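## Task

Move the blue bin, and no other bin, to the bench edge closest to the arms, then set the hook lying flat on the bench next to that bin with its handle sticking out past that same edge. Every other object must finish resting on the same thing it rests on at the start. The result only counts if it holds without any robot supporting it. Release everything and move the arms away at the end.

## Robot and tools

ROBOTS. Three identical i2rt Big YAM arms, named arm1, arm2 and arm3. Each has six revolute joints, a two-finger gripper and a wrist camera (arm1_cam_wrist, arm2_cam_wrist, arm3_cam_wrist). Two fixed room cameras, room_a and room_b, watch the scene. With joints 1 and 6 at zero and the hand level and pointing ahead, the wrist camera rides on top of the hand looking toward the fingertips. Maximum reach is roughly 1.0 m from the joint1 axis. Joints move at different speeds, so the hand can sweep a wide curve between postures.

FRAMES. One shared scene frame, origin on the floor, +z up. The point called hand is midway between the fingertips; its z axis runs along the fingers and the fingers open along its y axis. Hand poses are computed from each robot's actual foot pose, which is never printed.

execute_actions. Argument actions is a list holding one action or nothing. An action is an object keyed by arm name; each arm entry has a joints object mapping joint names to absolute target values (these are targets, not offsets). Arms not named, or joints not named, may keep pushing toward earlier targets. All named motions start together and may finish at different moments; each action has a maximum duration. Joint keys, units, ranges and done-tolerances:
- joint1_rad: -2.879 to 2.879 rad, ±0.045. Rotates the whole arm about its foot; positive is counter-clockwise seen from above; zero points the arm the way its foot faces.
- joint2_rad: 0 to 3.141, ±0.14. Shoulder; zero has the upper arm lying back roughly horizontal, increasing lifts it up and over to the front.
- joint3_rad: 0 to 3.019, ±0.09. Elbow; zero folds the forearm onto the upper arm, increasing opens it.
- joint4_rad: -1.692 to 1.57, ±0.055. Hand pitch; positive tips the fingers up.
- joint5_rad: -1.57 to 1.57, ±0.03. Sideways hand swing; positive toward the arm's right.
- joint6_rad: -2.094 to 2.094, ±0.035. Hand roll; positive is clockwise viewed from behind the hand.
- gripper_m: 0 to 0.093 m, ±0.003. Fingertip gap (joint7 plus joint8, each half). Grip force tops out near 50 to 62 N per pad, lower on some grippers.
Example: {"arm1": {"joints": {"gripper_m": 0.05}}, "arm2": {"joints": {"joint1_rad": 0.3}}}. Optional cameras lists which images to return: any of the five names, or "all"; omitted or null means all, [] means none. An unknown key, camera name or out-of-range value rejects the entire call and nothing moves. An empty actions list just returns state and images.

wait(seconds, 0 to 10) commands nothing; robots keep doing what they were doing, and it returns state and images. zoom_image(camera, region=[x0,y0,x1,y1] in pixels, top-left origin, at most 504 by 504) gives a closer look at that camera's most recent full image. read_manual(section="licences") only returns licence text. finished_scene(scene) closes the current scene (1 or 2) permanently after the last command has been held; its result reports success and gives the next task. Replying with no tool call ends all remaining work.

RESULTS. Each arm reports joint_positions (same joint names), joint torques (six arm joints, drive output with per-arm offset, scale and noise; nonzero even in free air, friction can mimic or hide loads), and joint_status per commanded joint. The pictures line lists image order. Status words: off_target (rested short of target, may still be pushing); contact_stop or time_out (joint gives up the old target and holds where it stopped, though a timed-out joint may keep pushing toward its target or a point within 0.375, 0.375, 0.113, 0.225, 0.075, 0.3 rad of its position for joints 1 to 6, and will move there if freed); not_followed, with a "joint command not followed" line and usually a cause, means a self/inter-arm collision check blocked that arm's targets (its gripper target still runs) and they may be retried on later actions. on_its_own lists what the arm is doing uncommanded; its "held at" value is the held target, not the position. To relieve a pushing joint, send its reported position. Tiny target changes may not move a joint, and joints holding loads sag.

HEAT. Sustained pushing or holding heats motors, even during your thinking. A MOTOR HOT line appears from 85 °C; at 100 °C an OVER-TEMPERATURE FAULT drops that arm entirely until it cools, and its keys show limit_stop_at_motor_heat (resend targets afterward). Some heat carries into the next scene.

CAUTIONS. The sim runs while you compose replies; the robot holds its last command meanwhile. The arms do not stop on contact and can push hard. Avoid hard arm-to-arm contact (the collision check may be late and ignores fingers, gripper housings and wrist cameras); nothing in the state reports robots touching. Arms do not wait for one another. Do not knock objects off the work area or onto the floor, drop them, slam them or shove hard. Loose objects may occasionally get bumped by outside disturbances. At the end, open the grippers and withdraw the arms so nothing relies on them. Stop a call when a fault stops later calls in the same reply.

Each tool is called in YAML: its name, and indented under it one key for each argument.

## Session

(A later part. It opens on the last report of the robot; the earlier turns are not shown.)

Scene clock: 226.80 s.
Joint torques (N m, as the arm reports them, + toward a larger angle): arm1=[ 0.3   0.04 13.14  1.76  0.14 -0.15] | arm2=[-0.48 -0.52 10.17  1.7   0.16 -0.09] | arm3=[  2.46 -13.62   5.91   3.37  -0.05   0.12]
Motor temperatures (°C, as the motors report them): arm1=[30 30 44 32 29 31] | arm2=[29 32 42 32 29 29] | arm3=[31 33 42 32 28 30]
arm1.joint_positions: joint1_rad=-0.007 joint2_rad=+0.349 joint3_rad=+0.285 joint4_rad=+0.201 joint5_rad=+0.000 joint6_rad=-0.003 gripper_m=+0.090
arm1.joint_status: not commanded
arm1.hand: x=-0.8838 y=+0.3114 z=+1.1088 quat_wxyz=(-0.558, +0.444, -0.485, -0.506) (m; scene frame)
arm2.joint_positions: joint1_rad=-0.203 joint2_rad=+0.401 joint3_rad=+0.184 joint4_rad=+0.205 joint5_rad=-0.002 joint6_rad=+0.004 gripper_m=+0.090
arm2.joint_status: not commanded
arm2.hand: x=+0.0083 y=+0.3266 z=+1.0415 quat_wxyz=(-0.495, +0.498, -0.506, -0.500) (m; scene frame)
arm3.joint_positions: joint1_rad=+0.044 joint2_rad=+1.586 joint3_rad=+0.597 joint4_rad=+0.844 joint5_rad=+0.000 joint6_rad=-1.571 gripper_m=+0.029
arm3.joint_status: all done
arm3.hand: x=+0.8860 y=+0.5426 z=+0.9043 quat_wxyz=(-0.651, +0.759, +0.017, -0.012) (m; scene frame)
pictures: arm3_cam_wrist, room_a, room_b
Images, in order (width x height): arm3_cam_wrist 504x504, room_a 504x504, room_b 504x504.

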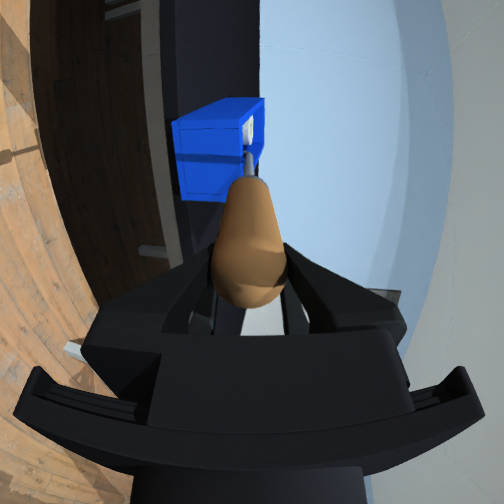

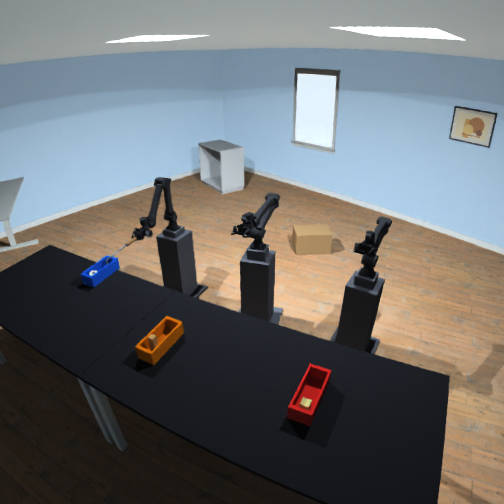

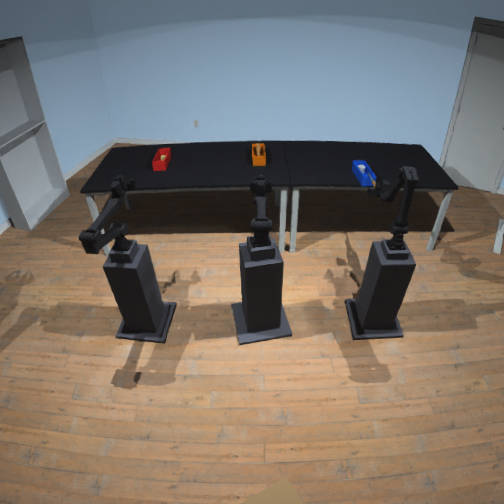

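execute_actions:
  actions:
    - {"arm3":{"joints":{"joint3_rad":0.72,"joint4_rad":1.13}}}
  cameras: ["arm3_cam_wrist","room_a"]

Scene clock: 237.33 s.
Joint torques (N m, as the arm reports them, + toward a larger angle): arm1=[ 0.4  -0.16 13.13  1.98  0.18 -0.09] | arm2=[-0.59 -0.63 10.19  1.77  0.15 -0.08] | arm3=[  2.2  -15.6   10.99   3.94  -0.03   0.09]
Motor temperatures (°C, as the motors report them): arm1=[30 30 44 32 29 31] | arm2=[29 32 42 32 29 29] | arm3=[31 33 41 32 28 30]
arm1.joint_positions: joint1_rad=-0.007 joint2_rad=+0.349 joint3_rad=+0.285 joint4_rad=+0.201 joint5_rad=+0.000 joint6_rad=-0.003 gripper_m=+0.090
arm1.joint_status: not commanded
arm1.hand: x=-0.8838 y=+0.3114 z=+1.1088 quat_wxyz=(-0.558, +0.444, -0.485, -0.506) (m; scene frame)
arm2.joint_positions: joint1_rad=-0.203 joint2_rad=+0.401 joint3_rad=+0.184 joint4_rad=+0.205 joint5_rad=-0.002 joint6_rad=+0.004 gripper_m=+0.090
arm2.joint_status: not commanded
arm2.hand: x=+0.0083 y=+0.3266 z=+1.0415 quat_wxyz=(-0.495, +0.498, -0.506, -0.500) (m; scene frame)
arm3.joint_positions: joint1_rad=+0.044 joint2_rad=+1.603 joint3_rad=+0.660 joint4_rad=+1.083 joint5_rad=+0.000 joint6_rad=-1.571 gripper_m=+0.029
arm3.joint_status: all done
arm3.hand: x=+0.8847 y=+0.5644 z=+0.9825 quat_wxyz=(-0.752, +0.659, +0.015, -0.014) (m; scene frame)
pictures: arm3_cam_wrist, room_a
Images, in order (width x height): arm3_cam_wrist 504x504, room_a 504x504.

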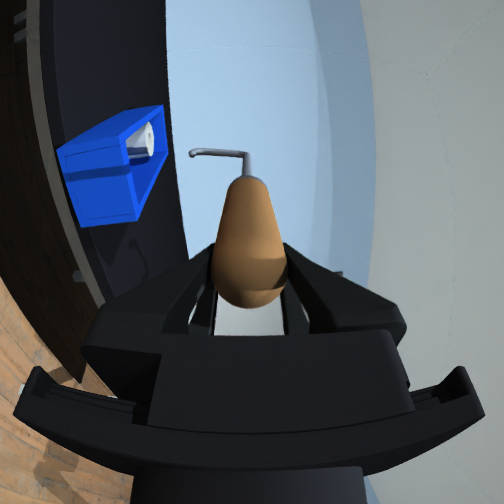

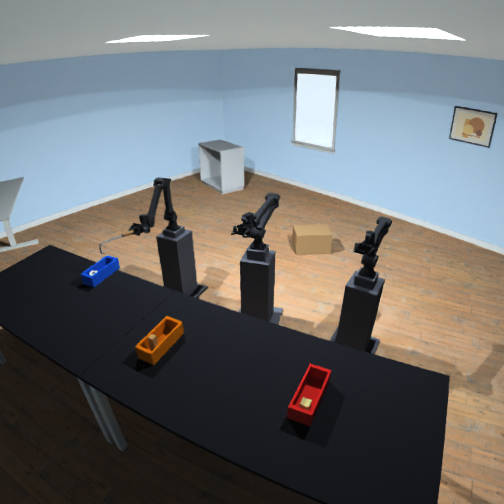

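execute_actions:
  actions:
    - {"arm3":{"joints":{"joint1_rad":0.26,"joint5_rad":0.22}}}
  cameras: []

execute_actions:
  actions:
    - {"arm3":{"joints":{"joint2_rad":2.02,"joint3_rad":1.37,"joint4_rad":0.78}}}
  cameras: ["arm3_cam_wrist","room_a"]

Scene clock: 245.87 s.
Joint torques (N m, as the arm reports them, + toward a larger angle): arm1=[-0.16  0.24 13.03  1.59  0.14 -0.09] | arm2=[-0.59 -0.6  10.14  1.73  0.16 -0.08] | arm3=[  0.73 -16.02  10.88   4.    -0.07   0.11]
Motor temperatures (°C, as the motors report them): arm1=[30 30 44 32 29 31] | arm2=[29 32 42 32 29 29] | arm3=[31 32 42 32 28 30]
arm1.joint_positions: joint1_rad=-0.007 joint2_rad=+0.349 joint3_rad=+0.285 joint4_rad=+0.201 joint5_rad=+0.000 joint6_rad=-0.003 gripper_m=+0.090
arm1.joint_status: not commanded
arm1.hand: x=-0.8838 y=+0.3114 z=+1.1088 quat_wxyz=(-0.558, +0.444, -0.485, -0.506) (m; scene frame)
arm2.joint_positions: joint1_rad=-0.203 joint2_rad=+0.401 joint3_rad=+0.184 joint4_rad=+0.205 joint5_rad=-0.002 joint6_rad=+0.004 gripper_m=+0.090
arm2.joint_status: not commanded
arm2.hand: x=+0.0083 y=+0.3266 z=+1.0415 quat_wxyz=(-0.495, +0.498, -0.506, -0.500) (m; scene frame)
arm3.joint_positions: joint1_rad=+0.269 joint2_rad=+1.603 joint3_rad=+0.660 joint4_rad=+1.083 joint5_rad=+0.221 joint6_rad=-1.571 gripper_m=+0.029
arm3.joint_status: all done
arm3.hand: x=+0.7955 y=+0.5507 z=+0.9817 quat_wxyz=(-0.750, +0.661, +0.006, -0.026) (m; scene frame)
pictures: none
No camera images: the call's "cameras" was empty. Leave "cameras" out to get every camera's image.

Scene clock: 247.33 s.
Joint torques (N m, as the arm reports them, + toward a larger angle): arm1=[-0.09 -0.26 13.14  1.88  0.12 -0.09] | arm2=[-0.49 -0.58 10.16  1.76  0.15 -0.07] | arm3=[  0.45 -25.55  13.54   3.13   0.02   0.14]
Motor temperatures (°C, as the motors report them): arm1=[30 30 44 32 29 31] | arm2=[29 32 42 32 29 29] | arm3=[31 32 42 32 28 30]
arm1.joint_positions: joint1_rad=-0.007 joint2_rad=+0.349 joint3_rad=+0.285 joint4_rad=+0.201 joint5_rad=+0.000 joint6_rad=-0.003 gripper_m=+0.090
arm1.joint_status: not commanded
arm1.hand: x=-0.8838 y=+0.3114 z=+1.1088 quat_wxyz=(-0.558, +0.444, -0.485, -0.506) (m; scene frame)
arm2.joint_positions: joint1_rad=-0.203 joint2_rad=+0.401 joint3_rad=+0.184 joint4_rad=+0.205 joint5_rad=-0.002 joint6_rad=+0.004 gripper_m=+0.090
arm2.joint_status: not commanded
arm2.hand: x=+0.0083 y=+0.3266 z=+1.0415 quat_wxyz=(-0.495, +0.498, -0.506, -0.500) (m; scene frame)
arm3.joint_positions: joint1_rad=+0.269 joint2_rad=+2.065 joint3_rad=+1.291 joint4_rad=+0.753 joint5_rad=+0.219 joint6_rad=-1.573 gripper_m=+0.029
arm3.joint_status: all done
arm3.hand: x=+0.7398 y=+0.7531 z=+0.9084 quat_wxyz=(-0.697, +0.717, +0.021, -0.013) (m; scene frame)
pictures: arm3_cam_wrist, room_a
Images, in order (width x height): arm3_cam_wrist 504x504, room_a 504x504.

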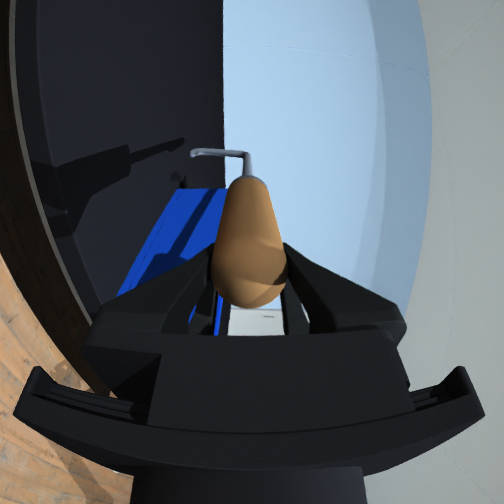

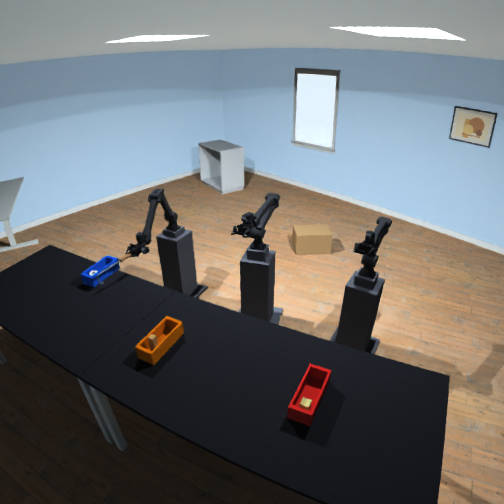

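execute_actions:
  actions:
    - {"arm3":{"joints":{"joint2_rad":2.15,"joint3_rad":1.38,"joint4_rad":0.92}}}
  cameras: ["arm3_cam_wrist"]

execute_actions:
  actions:
    - {"arm3":{"joints":{"joint2_rad":2.23,"joint3_rad":1.39,"joint4_rad":0.99,"joint6_rad":-0.7}}}
  cameras: ["arm3_cam_wrist"]

Scene clock: 254.70 s.
Joint torques (N m, as the arm reports them, + toward a larger angle): arm1=[ 0.49 -0.16 13.25  1.84  0.15 -0.12] | arm2=[-0.57 -0.6  10.18  1.72  0.16 -0.08] | arm3=[  0.78 -26.09  11.82   3.1   -0.01   0.14]
Motor temperatures (°C, as the motors report them): arm1=[30 30 44 32 29 31] | arm2=[29 32 42 32 29 29] | arm3=[31 33 43 32 28 30]
arm1.joint_positions: joint1_rad=-0.007 joint2_rad=+0.349 joint3_rad=+0.285 joint4_rad=+0.201 joint5_rad=+0.000 joint6_rad=-0.003 gripper_m=+0.090
arm1.joint_status: not commanded
arm1.hand: x=-0.8838 y=+0.3114 z=+1.1088 quat_wxyz=(-0.558, +0.444, -0.485, -0.506) (m; scene frame)
arm2.joint_positions: joint1_rad=-0.203 joint2_rad=+0.401 joint3_rad=+0.184 joint4_rad=+0.205 joint5_rad=-0.002 joint6_rad=+0.004 gripper_m=+0.090
arm2.joint_status: not commanded
arm2.hand: x=+0.0083 y=+0.3266 z=+1.0415 quat_wxyz=(-0.495, +0.498, -0.506, -0.500) (m; scene frame)
arm3.joint_positions: joint1_rad=+0.269 joint2_rad=+2.192 joint3_rad=+1.315 joint4_rad=+0.893 joint5_rad=+0.220 joint6_rad=-1.574 gripper_m=+0.029
arm3.joint_status: all done
arm3.hand: x=+0.7383 y=+0.7596 z=+0.8576 quat_wxyz=(-0.709, +0.704, +0.018, -0.016) (m; scene frame)
pictures: arm3_cam_wrist
Images, in order (width x height): arm3_cam_wrist 504x504.

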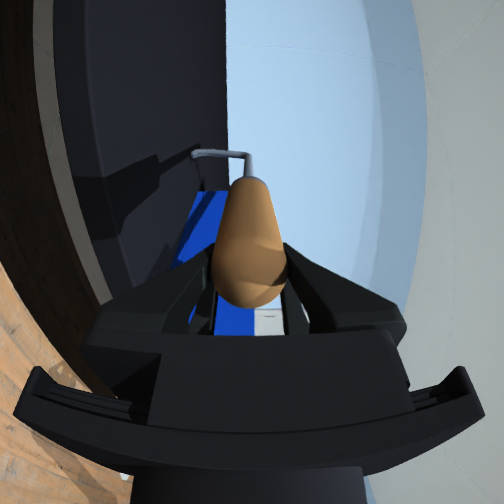

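Scene clock: 256.50 s.
Joint torques (N m, as the arm reports them, + toward a larger angle): arm1=[ 0.47 -0.32 13.24  1.8   0.11 -0.09] | arm2=[-0.48 -0.6  10.15  1.73  0.15 -0.08] | arm3=[  0.82 -24.75  10.6    2.88  -0.15   0.13]
Motor temperatures (°C, as the motors report them): arm1=[30 30 44 32 29 31] | arm2=[29 32 42 32 29 29] | arm3=[31 33 43 32 28 30]
arm1.joint_positions: joint1_rad=-0.007 joint2_rad=+0.349 joint3_rad=+0.285 joint4_rad=+0.201 joint5_rad=+0.000 joint6_rad=-0.003 gripper_m=+0.090
arm1.joint_status: not commanded
arm1.hand: x=-0.8838 y=+0.3114 z=+1.1088 quat_wxyz=(-0.558, +0.444, -0.485, -0.506) (m; scene frame)
arm2.joint_positions: joint1_rad=-0.203 joint2_rad=+0.401 joint3_rad=+0.184 joint4_rad=+0.205 joint5_rad=-0.002 joint6_rad=+0.004 gripper_m=+0.090
arm2.joint_status: not commanded
arm2.hand: x=+0.0083 y=+0.3266 z=+1.0415 quat_wxyz=(-0.495, +0.498, -0.506, -0.500) (m; scene frame)
arm3.joint_positions: joint1_rad=+0.269 joint2_rad=+2.254 joint3_rad=+1.335 joint4_rad=+0.969 joint5_rad=+0.224 joint6_rad=-0.705 gripper_m=+0.029
arm3.joint_status: all done
arm3.hand: x=+0.7388 y=+0.7629 z=+0.8382 quat_wxyz=(-0.647, +0.634, -0.279, -0.318) (m; scene frame)
pictures: arm3_cam_wrist
Images, in order (width x height): arm3_cam_wrist 504x504.

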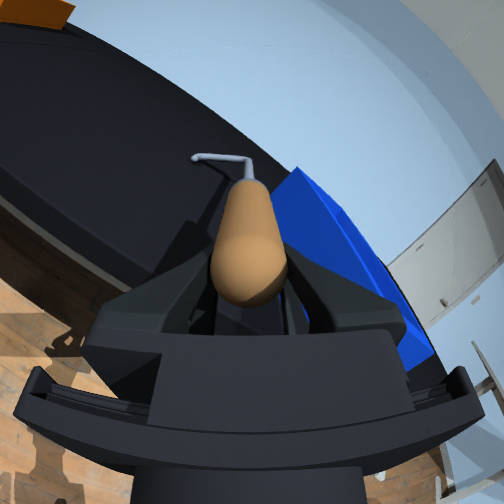

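execute_actions:
  actions:
    - {"arm3":{"joints":{"joint2_rad":2.325,"joint3_rad":1.41,"joint4_rad":1.03,"joint6_rad":0.005}}}
  cameras: ["arm3_cam_wrist","room_b"]

Scene clock: 261.50 s.
Joint torques (N m, as the arm reports them, + toward a larger angle): arm1=[ 0.07 -0.13 12.93  1.91  0.11 -0.1 ] | arm2=[-0.49 -0.61 10.16  1.74  0.14 -0.08] | arm3=[  0.76 -24.74   9.53   2.72  -0.14   0.12]
Motor temperatures (°C, as the motors report them): arm1=[30 30 44 32 29 31] | arm2=[29 32 42 32 29 29] | arm3=[31 33 43 32 28 30]
arm1.joint_positions: joint1_rad=-0.007 joint2_rad=+0.349 joint3_rad=+0.285 joint4_rad=+0.201 joint5_rad=+0.000 joint6_rad=-0.003 gripper_m=+0.090
arm1.joint_status: not commanded
arm1.hand: x=-0.8838 y=+0.3114 z=+1.1088 quat_wxyz=(-0.558, +0.444, -0.485, -0.506) (m; scene frame)
arm2.joint_positions: joint1_rad=-0.203 joint2_rad=+0.401 joint3_rad=+0.184 joint4_rad=+0.205 joint5_rad=-0.002 joint6_rad=+0.004 gripper_m=+0.090
arm2.joint_status: not commanded
arm2.hand: x=+0.0083 y=+0.3266 z=+1.0415 quat_wxyz=(-0.495, +0.498, -0.506, -0.500) (m; scene frame)
arm3.joint_positions: joint1_rad=+0.269 joint2_rad=+2.348 joint3_rad=+1.363 joint4_rad=+1.013 joint5_rad=+0.224 joint6_rad=-0.008 gripper_m=+0.029
arm3.joint_status: all done
arm3.hand: x=+0.7385 y=+0.7644 z=+0.7903 quat_wxyz=(-0.496, +0.507, -0.483, -0.514) (m; scene frame)
pictures: arm3_cam_wrist, room_b
Images, in order (width x height): arm3_cam_wrist 504x504, room_b 504x504.

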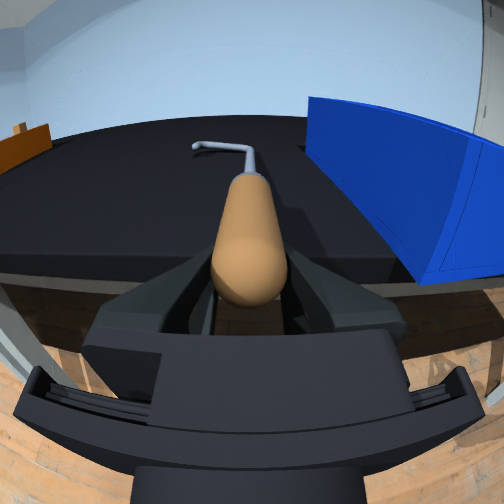

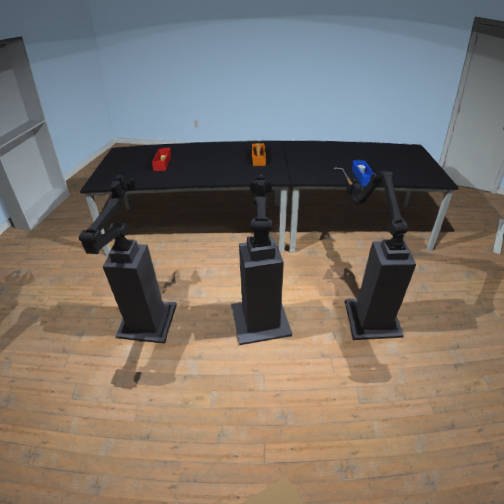

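execute_actions:
  actions:
    - {"arm3":{"joints":{"joint2_rad":2.35,"joint3_rad":1.43}}}
  cameras: []

execute_actions:
  actions:
    - {"arm3":{"joints":{"gripper_m":0.07}}}
  cameras: ["arm3_cam_wrist"]

Scene clock: 266.40 s.
Joint torques (N m, as the arm reports them, + toward a larger angle): arm1=[-0.42  0.01 13.19  1.88  0.15 -0.11] | arm2=[-0.58 -0.46 10.16  1.72  0.16 -0.08] | arm3=[  0.98 -24.18  10.05   2.69  -0.13   0.12]
Motor temperatures (°C, as the motors report them): arm1=[30 30 44 32 29 31] | arm2=[29 32 42 32 29 29] | arm3=[31 33 43 32 28 30]
arm1.joint_positions: joint1_rad=-0.007 joint2_rad=+0.349 joint3_rad=+0.285 joint4_rad=+0.201 joint5_rad=+0.000 joint6_rad=-0.003 gripper_m=+0.090
arm1.joint_status: not commanded
arm1.hand: x=-0.8838 y=+0.3114 z=+1.1088 quat_wxyz=(-0.558, +0.444, -0.485, -0.506) (m; scene frame)
arm2.joint_positions: joint1_rad=-0.203 joint2_rad=+0.401 joint3_rad=+0.184 joint4_rad=+0.205 joint5_rad=-0.002 joint6_rad=+0.004 gripper_m=+0.090
arm2.joint_status: not commanded
arm2.hand: x=+0.0083 y=+0.3266 z=+1.0415 quat_wxyz=(-0.495, +0.498, -0.506, -0.500) (m; scene frame)
arm3.joint_positions: joint1_rad=+0.269 joint2_rad=+2.364 joint3_rad=+1.376 joint4_rad=+1.013 joint5_rad=+0.223 joint6_rad=-0.007 gripper_m=+0.029
arm3.joint_status: all done
arm3.hand: x=+0.7377 y=+0.7668 z=+0.7833 quat_wxyz=(-0.494, +0.508, -0.484, -0.513) (m; scene frame)
pictures: none
No camera images: the call's "cameras" was empty. Leave "cameras" out to get every camera's image.

Scene clock: 267.03 s.
Joint torques (N m, as the arm reports them, + toward a larger angle): arm1=[ 0.24 -0.55 13.31  1.95  0.13 -0.15] | arm2=[-0.58 -0.64 10.19  1.74  0.15 -0.07] | arm3=[  0.65 -24.45   9.39   2.67  -0.11   0.07]
Motor temperatures (°C, as the motors report them): arm1=[30 30 44 32 29 31] | arm2=[29 32 42 32 29 29] | arm3=[31 33 43 32 28 30]
arm1.joint_positions: joint1_rad=-0.007 joint2_rad=+0.349 joint3_rad=+0.285 joint4_rad=+0.201 joint5_rad=+0.000 joint6_rad=-0.003 gripper_m=+0.090
arm1.joint_status: not commanded
arm1.hand: x=-0.8838 y=+0.3114 z=+1.1088 quat_wxyz=(-0.558, +0.444, -0.485, -0.506) (m; scene frame)
arm2.joint_positions: joint1_rad=-0.203 joint2_rad=+0.401 joint3_rad=+0.184 joint4_rad=+0.205 joint5_rad=-0.002 joint6_rad=+0.004 gripper_m=+0.090
arm2.joint_status: not commanded
arm2.hand: x=+0.0083 y=+0.3266 z=+1.0415 quat_wxyz=(-0.495, +0.498, -0.506, -0.500) (m; scene frame)
arm3.joint_positions: joint1_rad=+0.269 joint2_rad=+2.364 joint3_rad=+1.387 joint4_rad=+1.013 joint5_rad=+0.223 joint6_rad=-0.004 gripper_m=+0.070
arm3.joint_status: all done
arm3.hand: x=+0.7367 y=+0.7700 z=+0.7881 quat_wxyz=(-0.495, +0.504, -0.483, -0.518) (m; scene frame)
pictures: arm3_cam_wrist
Images, in order (width x height): arm3_cam_wrist 504x504.

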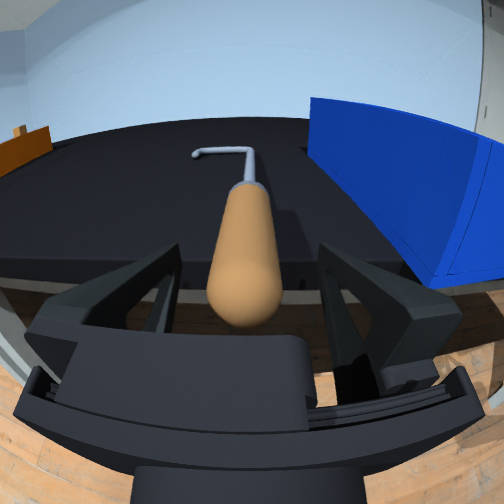

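execute_actions:
  actions:
    - {"arm3":{"joints":{"joint2_rad":2.13,"joint3_rad":1.0,"joint4_rad":1.16}}}
  cameras: []

execute_actions:
  actions:
    - {"arm3":{"joints":{"joint1_rad":0.02,"joint5_rad":0,"gripper_m":0.06}}}
  cameras: ["arm3_cam_wrist"]

Scene clock: 274.37 s.
Joint torques (N m, as the arm reports them, + toward a larger angle): arm1=[ 0.3  -0.14 13.15  1.87  0.13 -0.06] | arm2=[-0.47 -0.77 10.17  1.76  0.16 -0.08] | arm3=[  1.2  -20.01   4.62   2.37  -0.09   0.08]
Motor temperatures (°C, as the motors report them): arm1=[30 30 44 32 29 31] | arm2=[29 32 42 32 29 29] | arm3=[31 34 42 32 28 30]
arm1.joint_positions: joint1_rad=-0.007 joint2_rad=+0.349 joint3_rad=+0.285 joint4_rad=+0.201 joint5_rad=+0.000 joint6_rad=-0.003 gripper_m=+0.090
arm1.joint_status: not commanded
arm1.hand: x=-0.8838 y=+0.3114 z=+1.1088 quat_wxyz=(-0.558, +0.444, -0.485, -0.506) (m; scene frame)
arm2.joint_positions: joint1_rad=-0.203 joint2_rad=+0.401 joint3_rad=+0.184 joint4_rad=+0.205 joint5_rad=-0.002 joint6_rad=+0.004 gripper_m=+0.090
arm2.joint_status: not commanded
arm2.hand: x=+0.0083 y=+0.3266 z=+1.0415 quat_wxyz=(-0.495, +0.498, -0.506, -0.500) (m; scene frame)
arm3.joint_positions: joint1_rad=+0.269 joint2_rad=+2.143 joint3_rad=+0.999 joint4_rad=+1.151 joint5_rad=+0.222 joint6_rad=-0.003 gripper_m=+0.070
arm3.joint_status: all done
arm3.hand: x=+0.7656 y=+0.6633 z=+0.8154 quat_wxyz=(-0.490, +0.513, -0.488, -0.509) (m; scene frame)
pictures: none
No camera images: the call's "cameras" was empty. Leave "cameras" out to get every camera's image.

Scene clock: 275.53 s.
Joint torques (N m, as the arm reports them, + toward a larger angle): arm1=[ 0.28 -0.49 13.21  1.84  0.15 -0.13] | arm2=[-0.46 -0.59 10.14  1.71  0.15 -0.09] | arm3=[  2.14 -20.31   4.57   2.39  -0.09   0.07]
Motor temperatures (°C, as the motors report them): arm1=[30 30 44 32 29 31] | arm2=[29 32 42 32 29 29] | arm3=[31 34 42 32 28 30]
arm1.joint_positions: joint1_rad=-0.007 joint2_rad=+0.349 joint3_rad=+0.285 joint4_rad=+0.201 joint5_rad=+0.000 joint6_rad=-0.003 gripper_m=+0.090
arm1.joint_status: not commanded
arm1.hand: x=-0.8838 y=+0.3114 z=+1.1088 quat_wxyz=(-0.558, +0.444, -0.485, -0.506) (m; scene frame)
arm2.joint_positions: joint1_rad=-0.203 joint2_rad=+0.401 joint3_rad=+0.184 joint4_rad=+0.205 joint5_rad=-0.002 joint6_rad=+0.004 gripper_m=+0.090
arm2.joint_status: not commanded
arm2.hand: x=+0.0083 y=+0.3266 z=+1.0415 quat_wxyz=(-0.495, +0.498, -0.506, -0.500) (m; scene frame)
arm3.joint_positions: joint1_rad=+0.009 joint2_rad=+2.143 joint3_rad=+0.999 joint4_rad=+1.151 joint5_rad=+0.003 joint6_rad=-0.002 gripper_m=+0.060
arm3.joint_status: all done
arm3.hand: x=+0.9048 y=+0.6815 z=+0.8159 quat_wxyz=(-0.500, +0.503, -0.498, -0.499) (m; scene frame)
pictures: arm3_cam_wrist
Images, in order (width x height): arm3_cam_wrist 504x504.

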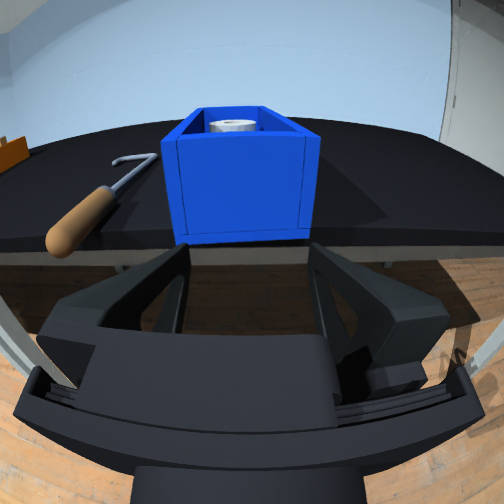

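execute_actions:
  actions:
    - {"arm3":{"joints":{"joint1_rad":0.03,"joint2_rad":2.26,"joint3_rad":1.36,"joint4_rad":0.97}}}
  cameras: []

execute_actions:
  actions:
    - {"arm3":{"joints":{"joint2_rad":2.3,"joint3_rad":1.5,"joint4_rad":0.89}}}
  cameras: ["arm3_cam_wrist"]

Scene clock: 283.73 s.
Joint torques (N m, as the arm reports them, + toward a larger angle): arm1=[ 0.65 -0.5  13.15  1.87  0.14 -0.14] | arm2=[-0.62 -0.59 10.18  1.73  0.16 -0.09] | arm3=[  2.5  -24.15   8.91   1.92  -0.02   0.06]
Motor temperatures (°C, as the motors report them): arm1=[30 30 44 32 29 31] | arm2=[29 32 42 32 29 29] | arm3=[31 33 41 32 28 30]
arm1.joint_positions: joint1_rad=-0.007 joint2_rad=+0.349 joint3_rad=+0.285 joint4_rad=+0.201 joint5_rad=+0.000 joint6_rad=-0.003 gripper_m=+0.090
arm1.joint_status: not commanded
arm1.hand: x=-0.8838 y=+0.3114 z=+1.1088 quat_wxyz=(-0.558, +0.444, -0.485, -0.506) (m; scene frame)
arm2.joint_positions: joint1_rad=-0.203 joint2_rad=+0.401 joint3_rad=+0.184 joint4_rad=+0.205 joint5_rad=-0.002 joint6_rad=+0.004 gripper_m=+0.090
arm2.joint_status: not commanded
arm2.hand: x=+0.0083 y=+0.3266 z=+1.0415 quat_wxyz=(-0.495, +0.498, -0.506, -0.500) (m; scene frame)
arm3.joint_positions: joint1_rad=+0.017 joint2_rad=+2.277 joint3_rad=+1.322 joint4_rad=+0.972 joint5_rad=+0.001 joint6_rad=-0.002 gripper_m=+0.060
arm3.joint_status: all done
arm3.hand: x=+0.8978 y=+0.7795 z=+0.8158 quat_wxyz=(-0.500, +0.503, -0.493, -0.504) (m; scene frame)
pictures: none
No camera images: the call's "cameras" was empty. Leave "cameras" out to get every camera's image.

Scene clock: 284.53 s.
Joint torques (N m, as the arm reports them, + toward a larger angle): arm1=[ 0.54  0.32 13.2   1.84  0.13 -0.11] | arm2=[-0.39 -0.54 10.14  1.69  0.16 -0.08] | arm3=[  2.33 -24.03  10.29   1.76  -0.03   0.08]
Motor temperatures (°C, as the motors report them): arm1=[30 30 44 32 29 31] | arm2=[29 32 42 32 29 29] | arm3=[31 33 41 32 28 30]
arm1.joint_positions: joint1_rad=-0.007 joint2_rad=+0.349 joint3_rad=+0.285 joint4_rad=+0.201 joint5_rad=+0.000 joint6_rad=-0.003 gripper_m=+0.090
arm1.joint_status: not commanded
arm1.hand: x=-0.8838 y=+0.3114 z=+1.1088 quat_wxyz=(-0.558, +0.444, -0.485, -0.506) (m; scene frame)
arm2.joint_positions: joint1_rad=-0.203 joint2_rad=+0.401 joint3_rad=+0.184 joint4_rad=+0.205 joint5_rad=-0.002 joint6_rad=+0.004 gripper_m=+0.090
arm2.joint_status: not commanded
arm2.hand: x=+0.0083 y=+0.3266 z=+1.0415 quat_wxyz=(-0.495, +0.498, -0.506, -0.500) (m; scene frame)
arm3.joint_positions: joint1_rad=+0.017 joint2_rad=+2.310 joint3_rad=+1.454 joint4_rad=+0.895 joint5_rad=+0.001 joint6_rad=-0.002 gripper_m=+0.060
arm3.joint_status: all done
arm3.hand: x=+0.8972 y=+0.8171 z=+0.8348 quat_wxyz=(-0.506, +0.497, -0.487, -0.510) (m; scene frame)
pictures: arm3_cam_wrist
Images, in order (width x height): arm3_cam_wrist 504x504.

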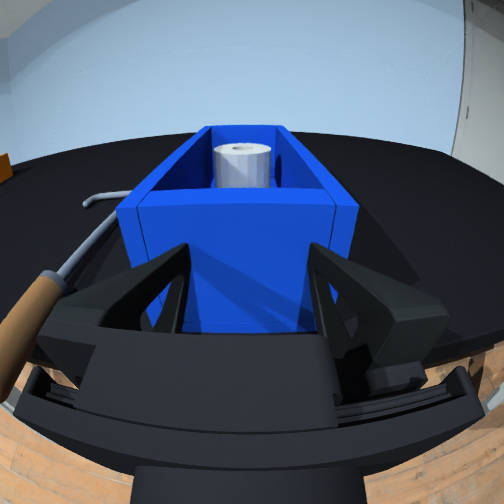

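execute_actions:
  actions:
    - {"arm3":{"joints":{"joint2_rad":1.9,"joint3_rad":0.8,"joint4_rad":1.1}}}
  cameras: ["arm3_cam_wrist","room_b"]

Scene clock: 288.40 s.
Joint torques (N m, as the arm reports them, + toward a larger angle): arm1=[ 0.   -0.52 13.27  1.92  0.15 -0.11] | arm2=[-0.36 -0.62 10.12  1.73  0.15 -0.08] | arm3=[  2.52 -17.78   5.13   2.28  -0.05   0.05]
Motor temperatures (°C, as the motors report them): arm1=[30 30 44 32 29 31] | arm2=[29 32 42 32 29 29] | arm3=[31 33 41 32 28 30]
arm1.joint_positions: joint1_rad=-0.007 joint2_rad=+0.349 joint3_rad=+0.285 joint4_rad=+0.201 joint5_rad=+0.000 joint6_rad=-0.003 gripper_m=+0.090
arm1.joint_status: not commanded
arm1.hand: x=-0.8838 y=+0.3114 z=+1.1088 quat_wxyz=(-0.558, +0.444, -0.485, -0.506) (m; scene frame)
arm2.joint_positions: joint1_rad=-0.203 joint2_rad=+0.401 joint3_rad=+0.184 joint4_rad=+0.205 joint5_rad=-0.002 joint6_rad=+0.004 gripper_m=+0.090
arm2.joint_status: not commanded
arm2.hand: x=+0.0083 y=+0.3266 z=+1.0415 quat_wxyz=(-0.495, +0.498, -0.506, -0.500) (m; scene frame)
arm3.joint_positions: joint1_rad=+0.017 joint2_rad=+1.918 joint3_rad=+0.795 joint4_rad=+1.095 joint5_rad=+0.001 joint6_rad=-0.002 gripper_m=+0.060
arm3.joint_status: all done
arm3.hand: x=+0.8999 y=+0.6197 z=+0.8629 quat_wxyz=(-0.489, +0.514, -0.504, -0.493) (m; scene frame)
pictures: arm3_cam_wrist, room_b
Images, in order (width x height): arm3_cam_wrist 504x504, room_b 504x504.

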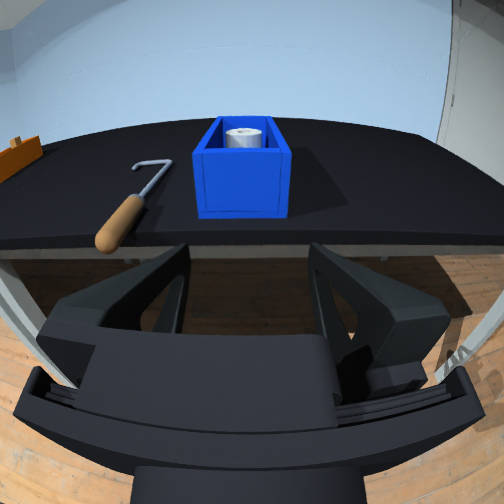

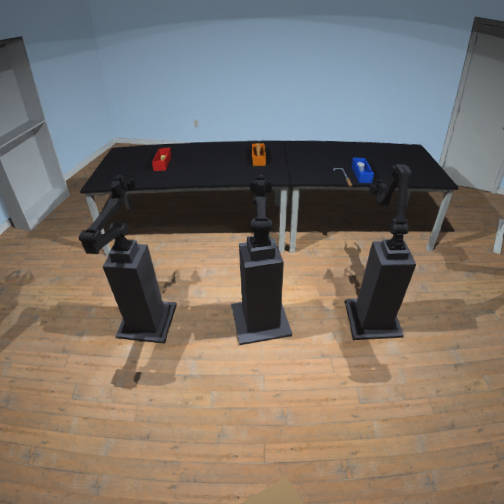

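zoom_image:
  camera: "arm3_cam_wrist"
  region: [170, 140, 330, 270]

Region (170, 140, 330, 270) of arm3_cam_wrist's 504x504 image, scaled by 3.150, with more detail than that image has; it fills the top 410 rows of this view, and the rest is white.

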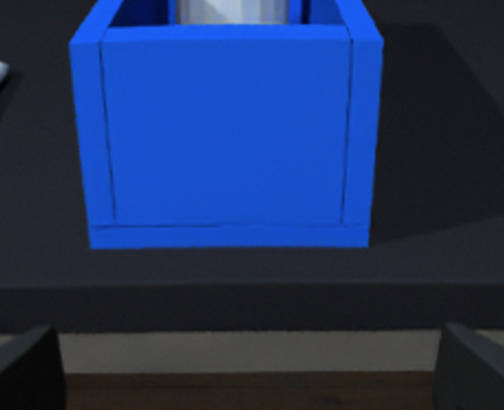

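execute_actions:
  actions:
    - {"arm3":{"joints":{"joint2_rad":1.7,"joint3_rad":1.6,"joint4_rad":-0.7,"joint6_rad":1.57,"gripper_m":0.08}}}
  cameras: []

execute_actions:
  actions:
    - {"arm3":{"joints":{"joint2_rad":2.25,"joint3_rad":2.3,"joint4_rad":-0.85}}}
  cameras: ["arm3_cam_wrist","room_a"]

Scene clock: 307.07 s.
Joint torques (N m, as the arm reports them, + toward a larger angle): arm1=[-0.08 -0.21 13.25  1.79  0.14 -0.11] | arm2=[-0.48 -0.75 10.15  1.7   0.16 -0.09] | arm3=[  2.64 -18.71  13.94   1.21   0.01   0.04]
Motor temperatures (°C, as the motors report them): arm1=[30 30 45 32 29 31] | arm2=[29 32 42 32 29 29] | arm3=[31 33 40 32 28 30]
arm1.joint_positions: joint1_rad=-0.007 joint2_rad=+0.349 joint3_rad=+0.285 joint4_rad=+0.201 joint5_rad=+0.000 joint6_rad=-0.003 gripper_m=+0.090
arm1.joint_status: not commanded
arm1.hand: x=-0.8838 y=+0.3114 z=+1.1088 quat_wxyz=(-0.558, +0.444, -0.485, -0.506) (m; scene frame)
arm2.joint_positions: joint1_rad=-0.203 joint2_rad=+0.401 joint3_rad=+0.184 joint4_rad=+0.205 joint5_rad=-0.002 joint6_rad=+0.004 gripper_m=+0.090
arm2.joint_status: not commanded
arm2.hand: x=+0.0083 y=+0.3266 z=+1.0415 quat_wxyz=(-0.495, +0.498, -0.506, -0.500) (m; scene frame)
arm3.joint_positions: joint1_rad=+0.017 joint2_rad=+1.702 joint3_rad=+1.539 joint4_rad=-0.694 joint5_rad=+0.001 joint6_rad=+1.562 gripper_m=+0.080
arm3.joint_status: all done
arm3.hand: x=+0.8986 y=+0.6716 z=+0.9989 quat_wxyz=(-0.001, +0.012, -0.938, -0.345) (m; scene frame)
pictures: none
No camera images: the call's "cameras" was empty. Leave "cameras" out to get every camera's image.

Scene clock: 308.67 s.
Joint torques (N m, as the arm reports them, + toward a larger angle): arm1=[ 0.76 -0.22 13.2   1.77  0.16 -0.14] | arm2=[-0.43 -0.64 10.15  1.75  0.15 -0.07] | arm3=[  2.37 -28.67  13.86   1.55   0.04  -0.01]
Motor temperatures (°C, as the motors report them): arm1=[30 30 45 32 29 31] | arm2=[29 32 42 32 29 29] | arm3=[31 33 41 32 28 30]
arm1.joint_positions: joint1_rad=-0.007 joint2_rad=+0.349 joint3_rad=+0.285 joint4_rad=+0.201 joint5_rad=+0.000 joint6_rad=-0.003 gripper_m=+0.090
arm1.joint_status: not commanded
arm1.hand: x=-0.8838 y=+0.3114 z=+1.1088 quat_wxyz=(-0.558, +0.444, -0.485, -0.506) (m; scene frame)
arm2.joint_positions: joint1_rad=-0.203 joint2_rad=+0.401 joint3_rad=+0.184 joint4_rad=+0.205 joint5_rad=-0.002 joint6_rad=+0.004 gripper_m=+0.090
arm2.joint_status: not commanded
arm2.hand: x=+0.0083 y=+0.3266 z=+1.0415 quat_wxyz=(-0.495, +0.498, -0.506, -0.500) (m; scene frame)
arm3.joint_positions: joint1_rad=+0.017 joint2_rad=+2.267 joint3_rad=+2.242 joint4_rad=-0.847 joint5_rad=+0.001 joint6_rad=+1.563 gripper_m=+0.080
arm3.joint_status: all done
arm3.hand: x=+0.8963 y=+0.8512 z=+0.9283 quat_wxyz=(-0.001, +0.011, -0.941, -0.338) (m; scene frame)
pictures: arm3_cam_wrist, room_a
Images, in order (width x height): arm3_cam_wrist 504x504, room_a 504x504.

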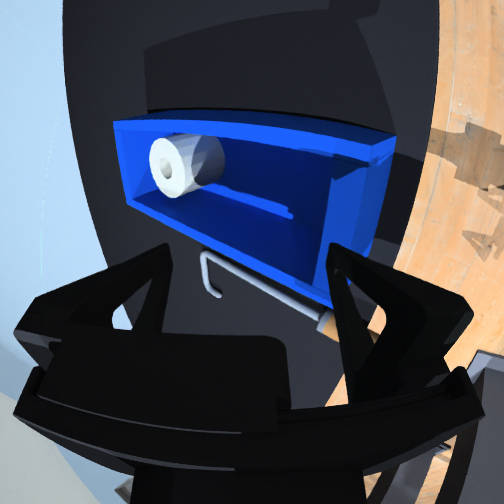

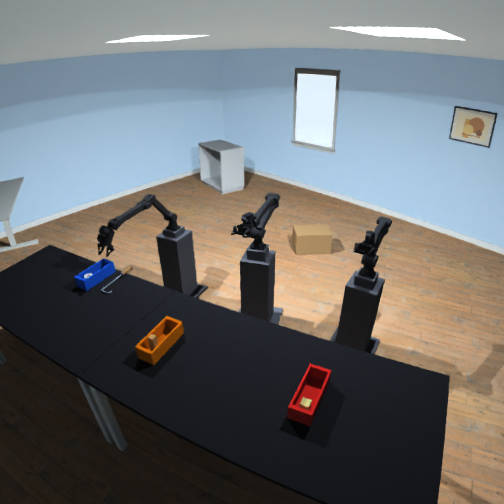

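execute_actions:
  actions:
    - {"arm3":{"joints":{"joint2_rad":2.28,"joint3_rad":2.165,"joint4_rad":-0.735}}}
  cameras: ["arm3_cam_wrist"]

Scene clock: 317.23 s.
Joint torques (N m, as the arm reports them, + toward a larger angle): arm1=[-0.13 -0.25 13.22  1.81  0.12 -0.11] | arm2=[-0.43 -0.63 10.13  1.75  0.16 -0.08] | arm3=[  2.6  -26.35   8.42   2.12   0.02   0.  ]
Motor temperatures (°C, as the motors report them): arm1=[30 30 45 32 29 31] | arm2=[29 32 42 32 29 29] | arm3=[31 34 43 32 28 30]
arm1.joint_positions: joint1_rad=-0.007 joint2_rad=+0.349 joint3_rad=+0.285 joint4_rad=+0.201 joint5_rad=+0.000 joint6_rad=-0.003 gripper_m=+0.090
arm1.joint_status: not commanded
arm1.hand: x=-0.8838 y=+0.3114 z=+1.1088 quat_wxyz=(-0.558, +0.444, -0.485, -0.506) (m; scene frame)
arm2.joint_positions: joint1_rad=-0.203 joint2_rad=+0.401 joint3_rad=+0.184 joint4_rad=+0.205 joint5_rad=-0.002 joint6_rad=+0.004 gripper_m=+0.090
arm2.joint_status: not commanded
arm2.hand: x=+0.0083 y=+0.3266 z=+1.0415 quat_wxyz=(-0.495, +0.498, -0.506, -0.500) (m; scene frame)
arm3.joint_positions: joint1_rad=+0.017 joint2_rad=+2.275 joint3_rad=+2.172 joint4_rad=-0.747 joint5_rad=+0.000 joint6_rad=+1.565 gripper_m=+0.080
arm3.joint_status: all done
arm3.hand: x=+0.8963 y=+0.8551 z=+0.8994 quat_wxyz=(-0.001, +0.010, -0.937, -0.349) (m; scene frame)
pictures: arm3_cam_wrist
Images, in order (width x height): arm3_cam_wrist 504x504.

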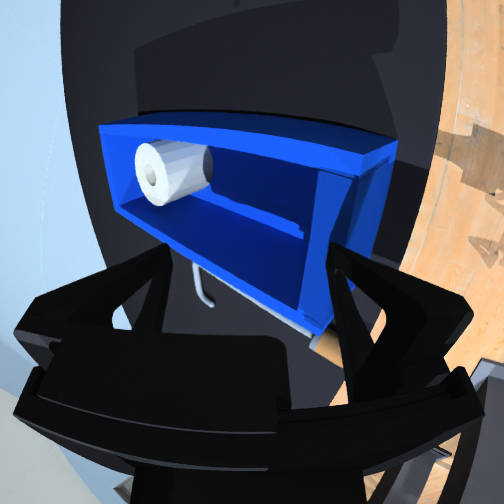

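execute_actions:
  actions:
    - {"arm3":{"joints":{"joint2_rad":2.295,"joint3_rad":2.015,"joint4_rad":-0.61}}}
  cameras: ["arm3_cam_wrist","room_a"]

Scene clock: 324.70 s.
Joint torques (N m, as the arm reports them, + toward a larger angle): arm1=[ 0.1   0.21 13.26  1.87  0.08 -0.12] | arm2=[-0.51 -0.67 10.18  1.7   0.16 -0.08] | arm3=[  2.3  -20.87   5.27   1.02   0.03  -0.03]
Motor temperatures (°C, as the motors report them): arm1=[30 30 45 32 29 31] | arm2=[29 32 43 32 29 29] | arm3=[31 34 42 32 28 30]
arm1.joint_positions: joint1_rad=-0.007 joint2_rad=+0.349 joint3_rad=+0.285 joint4_rad=+0.201 joint5_rad=+0.000 joint6_rad=-0.003 gripper_m=+0.090
arm1.joint_status: not commanded
arm1.hand: x=-0.8838 y=+0.3114 z=+1.1088 quat_wxyz=(-0.558, +0.444, -0.485, -0.506) (m; scene frame)
arm2.joint_positions: joint1_rad=-0.203 joint2_rad=+0.401 joint3_rad=+0.184 joint4_rad=+0.205 joint5_rad=-0.002 joint6_rad=+0.004 gripper_m=+0.090
arm2.joint_status: not commanded
arm2.hand: x=+0.0083 y=+0.3266 z=+1.0415 quat_wxyz=(-0.495, +0.498, -0.506, -0.500) (m; scene frame)
arm3.joint_positions: joint1_rad=+0.017 joint2_rad=+2.235 joint3_rad=+2.059 joint4_rad=-0.594 joint5_rad=+0.000 joint6_rad=+1.565 gripper_m=+0.080
arm3.joint_status: all done
arm3.hand: x=+0.8963 y=+0.8555 z=+0.8970 quat_wxyz=(+0.000, +0.010, -0.923, -0.386) (m; scene frame)
pictures: arm3_cam_wrist, room_a
Images, in order (width x height): arm3_cam_wrist 504x504, room_a 504x504.

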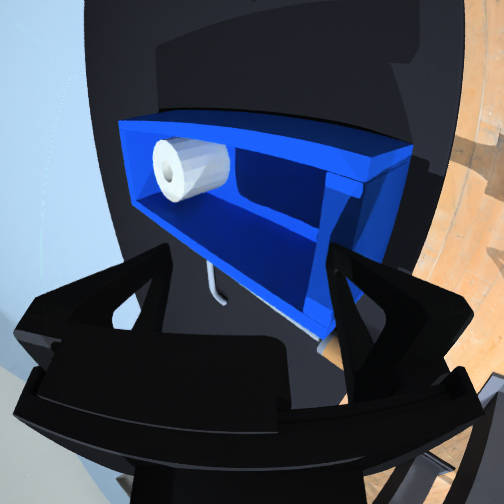

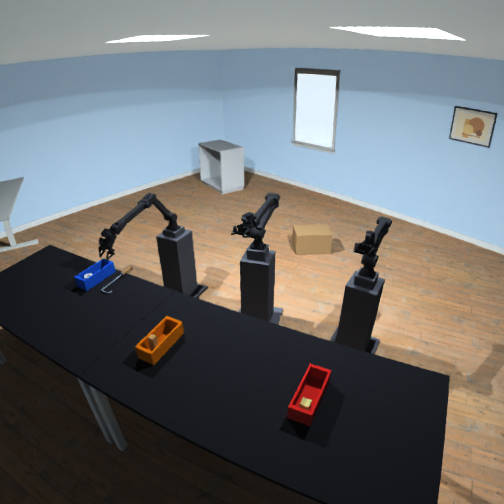

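execute_actions:
  actions:
    - {"arm3":{"joints":{"joint2_rad":2.16,"joint3_rad":2.14,"joint4_rad":-0.7}}}
  cameras: []

execute_actions:
  actions:
    - {"arm3":{"joints":{"joint4_rad":-0.81}}}
  cameras: ["arm3_cam_wrist"]

Scene clock: 334.67 s.
Joint torques (N m, as the arm reports them, + toward a larger angle): arm1=[-0.48 -0.27 13.31  1.91  0.12 -0.11] | arm2=[-0.48 -0.52 10.19  1.72  0.15 -0.08] | arm3=[  2.15 -28.55  14.22   1.45   0.04   0.01]
Motor temperatures (°C, as the motors report them): arm1=[30 30 45 32 29 31] | arm2=[29 32 43 32 29 29] | arm3=[31 34 41 32 28 30]
arm1.joint_positions: joint1_rad=-0.007 joint2_rad=+0.349 joint3_rad=+0.285 joint4_rad=+0.201 joint5_rad=+0.000 joint6_rad=-0.003 gripper_m=+0.090
arm1.joint_status: not commanded
arm1.hand: x=-0.8838 y=+0.3114 z=+1.1088 quat_wxyz=(-0.558, +0.444, -0.485, -0.506) (m; scene frame)
arm2.joint_positions: joint1_rad=-0.203 joint2_rad=+0.401 joint3_rad=+0.184 joint4_rad=+0.205 joint5_rad=-0.002 joint6_rad=+0.004 gripper_m=+0.090
arm2.joint_status: not commanded
arm2.hand: x=+0.0083 y=+0.3266 z=+1.0415 quat_wxyz=(-0.495, +0.498, -0.506, -0.500) (m; scene frame)
arm3.joint_positions: joint1_rad=+0.017 joint2_rad=+2.184 joint3_rad=+2.078 joint4_rad=-0.694 joint5_rad=+0.000 joint6_rad=+1.565 gripper_m=+0.080
arm3.joint_status: all done
arm3.hand: x=+0.8963 y=+0.8409 z=+0.9331 quat_wxyz=(+0.000, +0.010, -0.928, -0.372) (m; scene frame)
pictures: none
No camera images: the call's "cameras" was empty. Leave "cameras" out to get every camera's image.

Scene clock: 335.43 s.
Joint torques (N m, as the arm reports them, + toward a larger angle): arm1=[ 0.08 -0.14 13.2   1.81  0.15 -0.07] | arm2=[-0.41 -0.65 10.17  1.74  0.16 -0.08] | arm3=[  2.51 -27.48  14.06   1.19   0.05   0.  ]
Motor temperatures (°C, as the motors report them): arm1=[30 30 45 32 29 31] | arm2=[29 32 43 32 29 29] | arm3=[31 34 41 32 28 30]
arm1.joint_positions: joint1_rad=-0.007 joint2_rad=+0.349 joint3_rad=+0.285 joint4_rad=+0.201 joint5_rad=+0.000 joint6_rad=-0.003 gripper_m=+0.090
arm1.joint_status: not commanded
arm1.hand: x=-0.8838 y=+0.3114 z=+1.1088 quat_wxyz=(-0.558, +0.444, -0.485, -0.506) (m; scene frame)
arm2.joint_positions: joint1_rad=-0.203 joint2_rad=+0.401 joint3_rad=+0.184 joint4_rad=+0.205 joint5_rad=-0.002 joint6_rad=+0.004 gripper_m=+0.090
arm2.joint_status: not commanded
arm2.hand: x=+0.0083 y=+0.3266 z=+1.0415 quat_wxyz=(-0.495, +0.498, -0.506, -0.500) (m; scene frame)
arm3.joint_positions: joint1_rad=+0.017 joint2_rad=+2.184 joint3_rad=+2.078 joint4_rad=-0.804 joint5_rad=+0.000 joint6_rad=+1.565 gripper_m=+0.080
arm3.joint_status: all done
arm3.hand: x=+0.8967 y=+0.8204 z=+0.9156 quat_wxyz=(-0.001, +0.010, -0.947, -0.321) (m; scene frame)
pictures: arm3_cam_wrist
Images, in order (width x height): arm3_cam_wrist 504x504.

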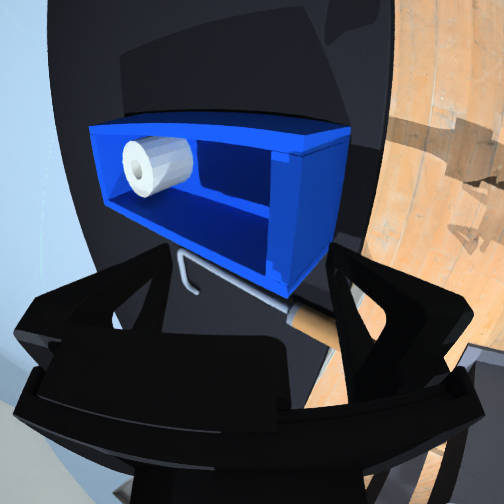

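execute_actions:
  actions:
    - {"arm3":{"joints":{"joint2_rad":2.25,"joint3_rad":1.96,"joint4_rad":-0.6}}}
  cameras: ["arm3_cam_wrist"]

Scene clock: 341.90 s.
Joint torques (N m, as the arm reports them, + toward a larger angle): arm1=[ 0.73  0.32 13.1   1.67  0.1  -0.12] | arm2=[-0.42 -0.56 10.18  1.72  0.15 -0.08] | arm3=[  2.5  -28.01   8.33   2.17   0.02  -0.02]
Motor temperatures (°C, as the motors report them): arm1=[30 30 45 32 29 31] | arm2=[29 32 43 32 29 29] | arm3=[31 34 43 32 28 30]
arm1.joint_positions: joint1_rad=-0.007 joint2_rad=+0.349 joint3_rad=+0.285 joint4_rad=+0.201 joint5_rad=+0.000 joint6_rad=-0.003 gripper_m=+0.090
arm1.joint_status: not commanded
arm1.hand: x=-0.8838 y=+0.3114 z=+1.1088 quat_wxyz=(-0.558, +0.444, -0.485, -0.506) (m; scene frame)
arm2.joint_positions: joint1_rad=-0.203 joint2_rad=+0.401 joint3_rad=+0.184 joint4_rad=+0.205 joint5_rad=-0.002 joint6_rad=+0.004 gripper_m=+0.090
arm2.joint_status: not commanded
arm2.hand: x=+0.0083 y=+0.3266 z=+1.0415 quat_wxyz=(-0.495, +0.498, -0.506, -0.500) (m; scene frame)
arm3.joint_positions: joint1_rad=+0.017 joint2_rad=+2.271 joint3_rad=+1.962 joint4_rad=-0.610 joint5_rad=+0.000 joint6_rad=+1.567 gripper_m=+0.080
arm3.joint_status: all done
arm3.hand: x=+0.8971 y=+0.8243 z=+0.8137 quat_wxyz=(+0.000, +0.009, -0.949, -0.316) (m; scene frame)
pictures: arm3_cam_wrist
Images, in order (width x height): arm3_cam_wrist 504x504.

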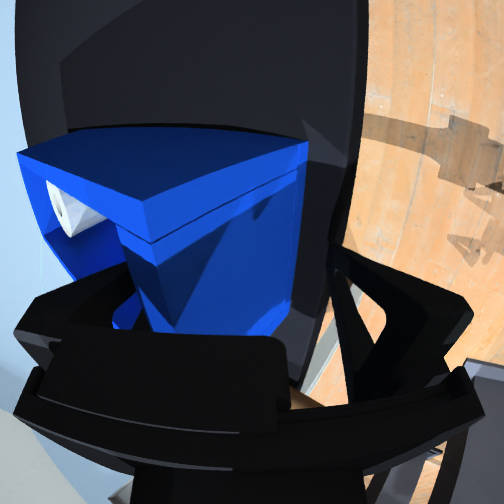

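execute_actions:
  actions:
    - {"arm3":{"joints":{"joint2_rad":2.17,"joint3_rad":1.84,"joint4_rad":-0.555}}}
  cameras: ["arm3_cam_wrist"]

Scene clock: 349.63 s.
Joint torques (N m, as the arm reports them, + toward a larger angle): arm1=[ 0.25  0.3  13.19  1.9   0.14 -0.12] | arm2=[-0.56 -0.67 10.17  1.71  0.14 -0.09] | arm3=[  2.65 -27.99   7.75   2.18   0.04  -0.03]
Motor temperatures (°C, as the motors report them): arm1=[30 30 45 32 29 31] | arm2=[29 32 43 32 29 29] | arm3=[31 35 42 32 28 30]
arm1.joint_positions: joint1_rad=-0.007 joint2_rad=+0.349 joint3_rad=+0.285 joint4_rad=+0.201 joint5_rad=+0.000 joint6_rad=-0.003 gripper_m=+0.090
arm1.joint_status: not commanded
arm1.hand: x=-0.8838 y=+0.3114 z=+1.1088 quat_wxyz=(-0.558, +0.444, -0.485, -0.506) (m; scene frame)
arm2.joint_positions: joint1_rad=-0.203 joint2_rad=+0.401 joint3_rad=+0.184 joint4_rad=+0.205 joint5_rad=-0.002 joint6_rad=+0.004 gripper_m=+0.090
arm2.joint_status: not commanded
arm2.hand: x=+0.0083 y=+0.3266 z=+1.0415 quat_wxyz=(-0.495, +0.498, -0.506, -0.500) (m; scene frame)
arm3.joint_positions: joint1_rad=+0.017 joint2_rad=+2.195 joint3_rad=+1.847 joint4_rad=-0.570 joint5_rad=+0.000 joint6_rad=+1.567 gripper_m=+0.080
arm3.joint_status: all done
arm3.hand: x=+0.8974 y=+0.8000 z=+0.8210 quat_wxyz=(+0.000, +0.009, -0.949, -0.316) (m; scene frame)
pictures: arm3_cam_wrist
Images, in order (width x height): arm3_cam_wrist 504x504.

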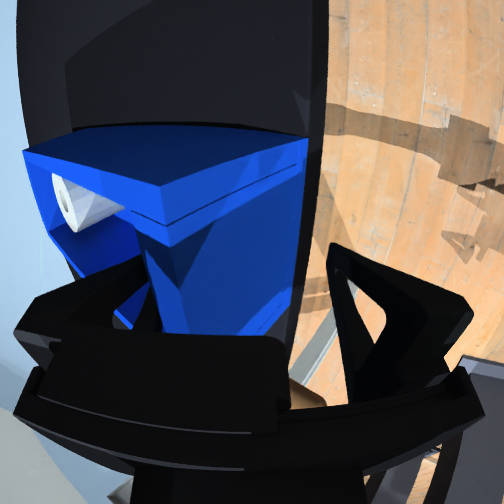

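execute_actions:
  actions:
    - {"arm3":{"joints":{"joint2_rad":1.9,"joint3_rad":1.88}}}
  cameras: []

execute_actions:
  actions:
    - {"arm3":{"joints":{"joint2_rad":1.1,"joint3_rad":0.9,"joint4_rad":-0.2,"joint6_rad":0.5}}}
  cameras: ["arm3_cam_wrist","room_b"]

Scene clock: 356.20 s.
Joint torques (N m, as the arm reports them, + toward a larger angle): arm1=[-0.79 -0.01 13.23  1.8   0.13 -0.13] | arm2=[-0.61 -0.61 10.13  1.77  0.15 -0.08] | arm3=[  2.24 -23.92  11.3    1.98   0.03  -0.04]
Motor temperatures (°C, as the motors report them): arm1=[30 30 45 32 29 31] | arm2=[29 32 43 32 29 29] | arm3=[31 35 42 32 28 30]
arm1.joint_positions: joint1_rad=-0.007 joint2_rad=+0.349 joint3_rad=+0.285 joint4_rad=+0.201 joint5_rad=+0.000 joint6_rad=-0.003 gripper_m=+0.090
arm1.joint_status: not commanded
arm1.hand: x=-0.8838 y=+0.3114 z=+1.1088 quat_wxyz=(-0.558, +0.444, -0.485, -0.506) (m; scene frame)
arm2.joint_positions: joint1_rad=-0.203 joint2_rad=+0.401 joint3_rad=+0.184 joint4_rad=+0.205 joint5_rad=-0.002 joint6_rad=+0.004 gripper_m=+0.090
arm2.joint_status: not commanded
arm2.hand: x=+0.0083 y=+0.3266 z=+1.0415 quat_wxyz=(-0.495, +0.498, -0.506, -0.500) (m; scene frame)
arm3.joint_positions: joint1_rad=+0.017 joint2_rad=+1.920 joint3_rad=+1.855 joint4_rad=-0.562 joint5_rad=+0.000 joint6_rad=+1.567 gripper_m=+0.080
arm3.joint_status: all done
arm3.hand: x=+0.8966 y=+0.7908 z=+1.0433 quat_wxyz=(+0.001, +0.009, -0.892, -0.451) (m; scene frame)
pictures: none
No camera images: the call's "cameras" was empty. Leave "cameras" out to get every camera's image.

Scene clock: 358.10 s.
Joint torques (N m, as the arm reports them, + toward a larger angle): arm1=[-0.17 -0.39 13.36  1.77  0.16 -0.11] | arm2=[-0.51 -0.66 10.13  1.75  0.16 -0.07] | arm3=[ 2.43 -9.2   9.75  2.39 -0.01 -0.14]
Motor temperatures (°C, as the motors report them): arm1=[30 30 45 32 29 31] | arm2=[29 32 43 32 29 29] | arm3=[31 35 42 32 28 30]
arm1.joint_positions: joint1_rad=-0.007 joint2_rad=+0.349 joint3_rad=+0.285 joint4_rad=+0.201 joint5_rad=+0.000 joint6_rad=-0.003 gripper_m=+0.090
arm1.joint_status: not commanded
arm1.hand: x=-0.8838 y=+0.3114 z=+1.1088 quat_wxyz=(-0.558, +0.444, -0.485, -0.506) (m; scene frame)
arm2.joint_positions: joint1_rad=-0.203 joint2_rad=+0.401 joint3_rad=+0.184 joint4_rad=+0.205 joint5_rad=-0.002 joint6_rad=+0.004 gripper_m=+0.090
arm2.joint_status: not commanded
arm2.hand: x=+0.0083 y=+0.3266 z=+1.0415 quat_wxyz=(-0.495, +0.498, -0.506, -0.500) (m; scene frame)
arm3.joint_positions: joint1_rad=+0.017 joint2_rad=+1.112 joint3_rad=+0.893 joint4_rad=-0.210 joint5_rad=+0.000 joint6_rad=+0.509 gripper_m=+0.080
arm3.joint_status: all done
arm3.hand: x=+0.9007 y=+0.5069 z=+1.0663 quat_wxyz=(-0.270, +0.433, -0.724, -0.464) (m; scene frame)
pictures: arm3_cam_wrist, room_b
Images, in order (width x height): arm3_cam_wrist 504x504, room_b 504x504.

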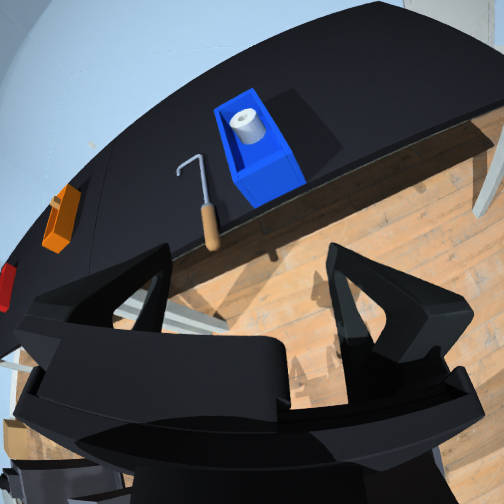

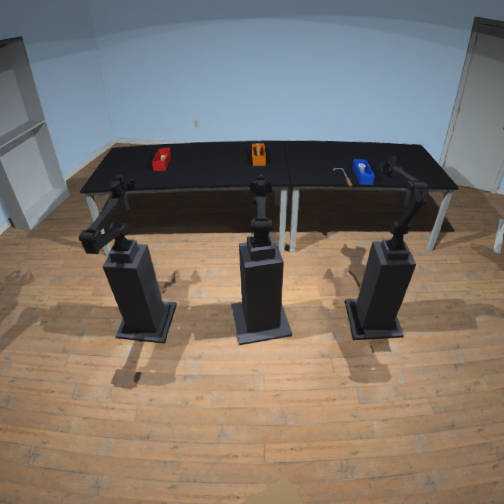

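finished_scene:
  scene: 2

The scene is finished: the task was done.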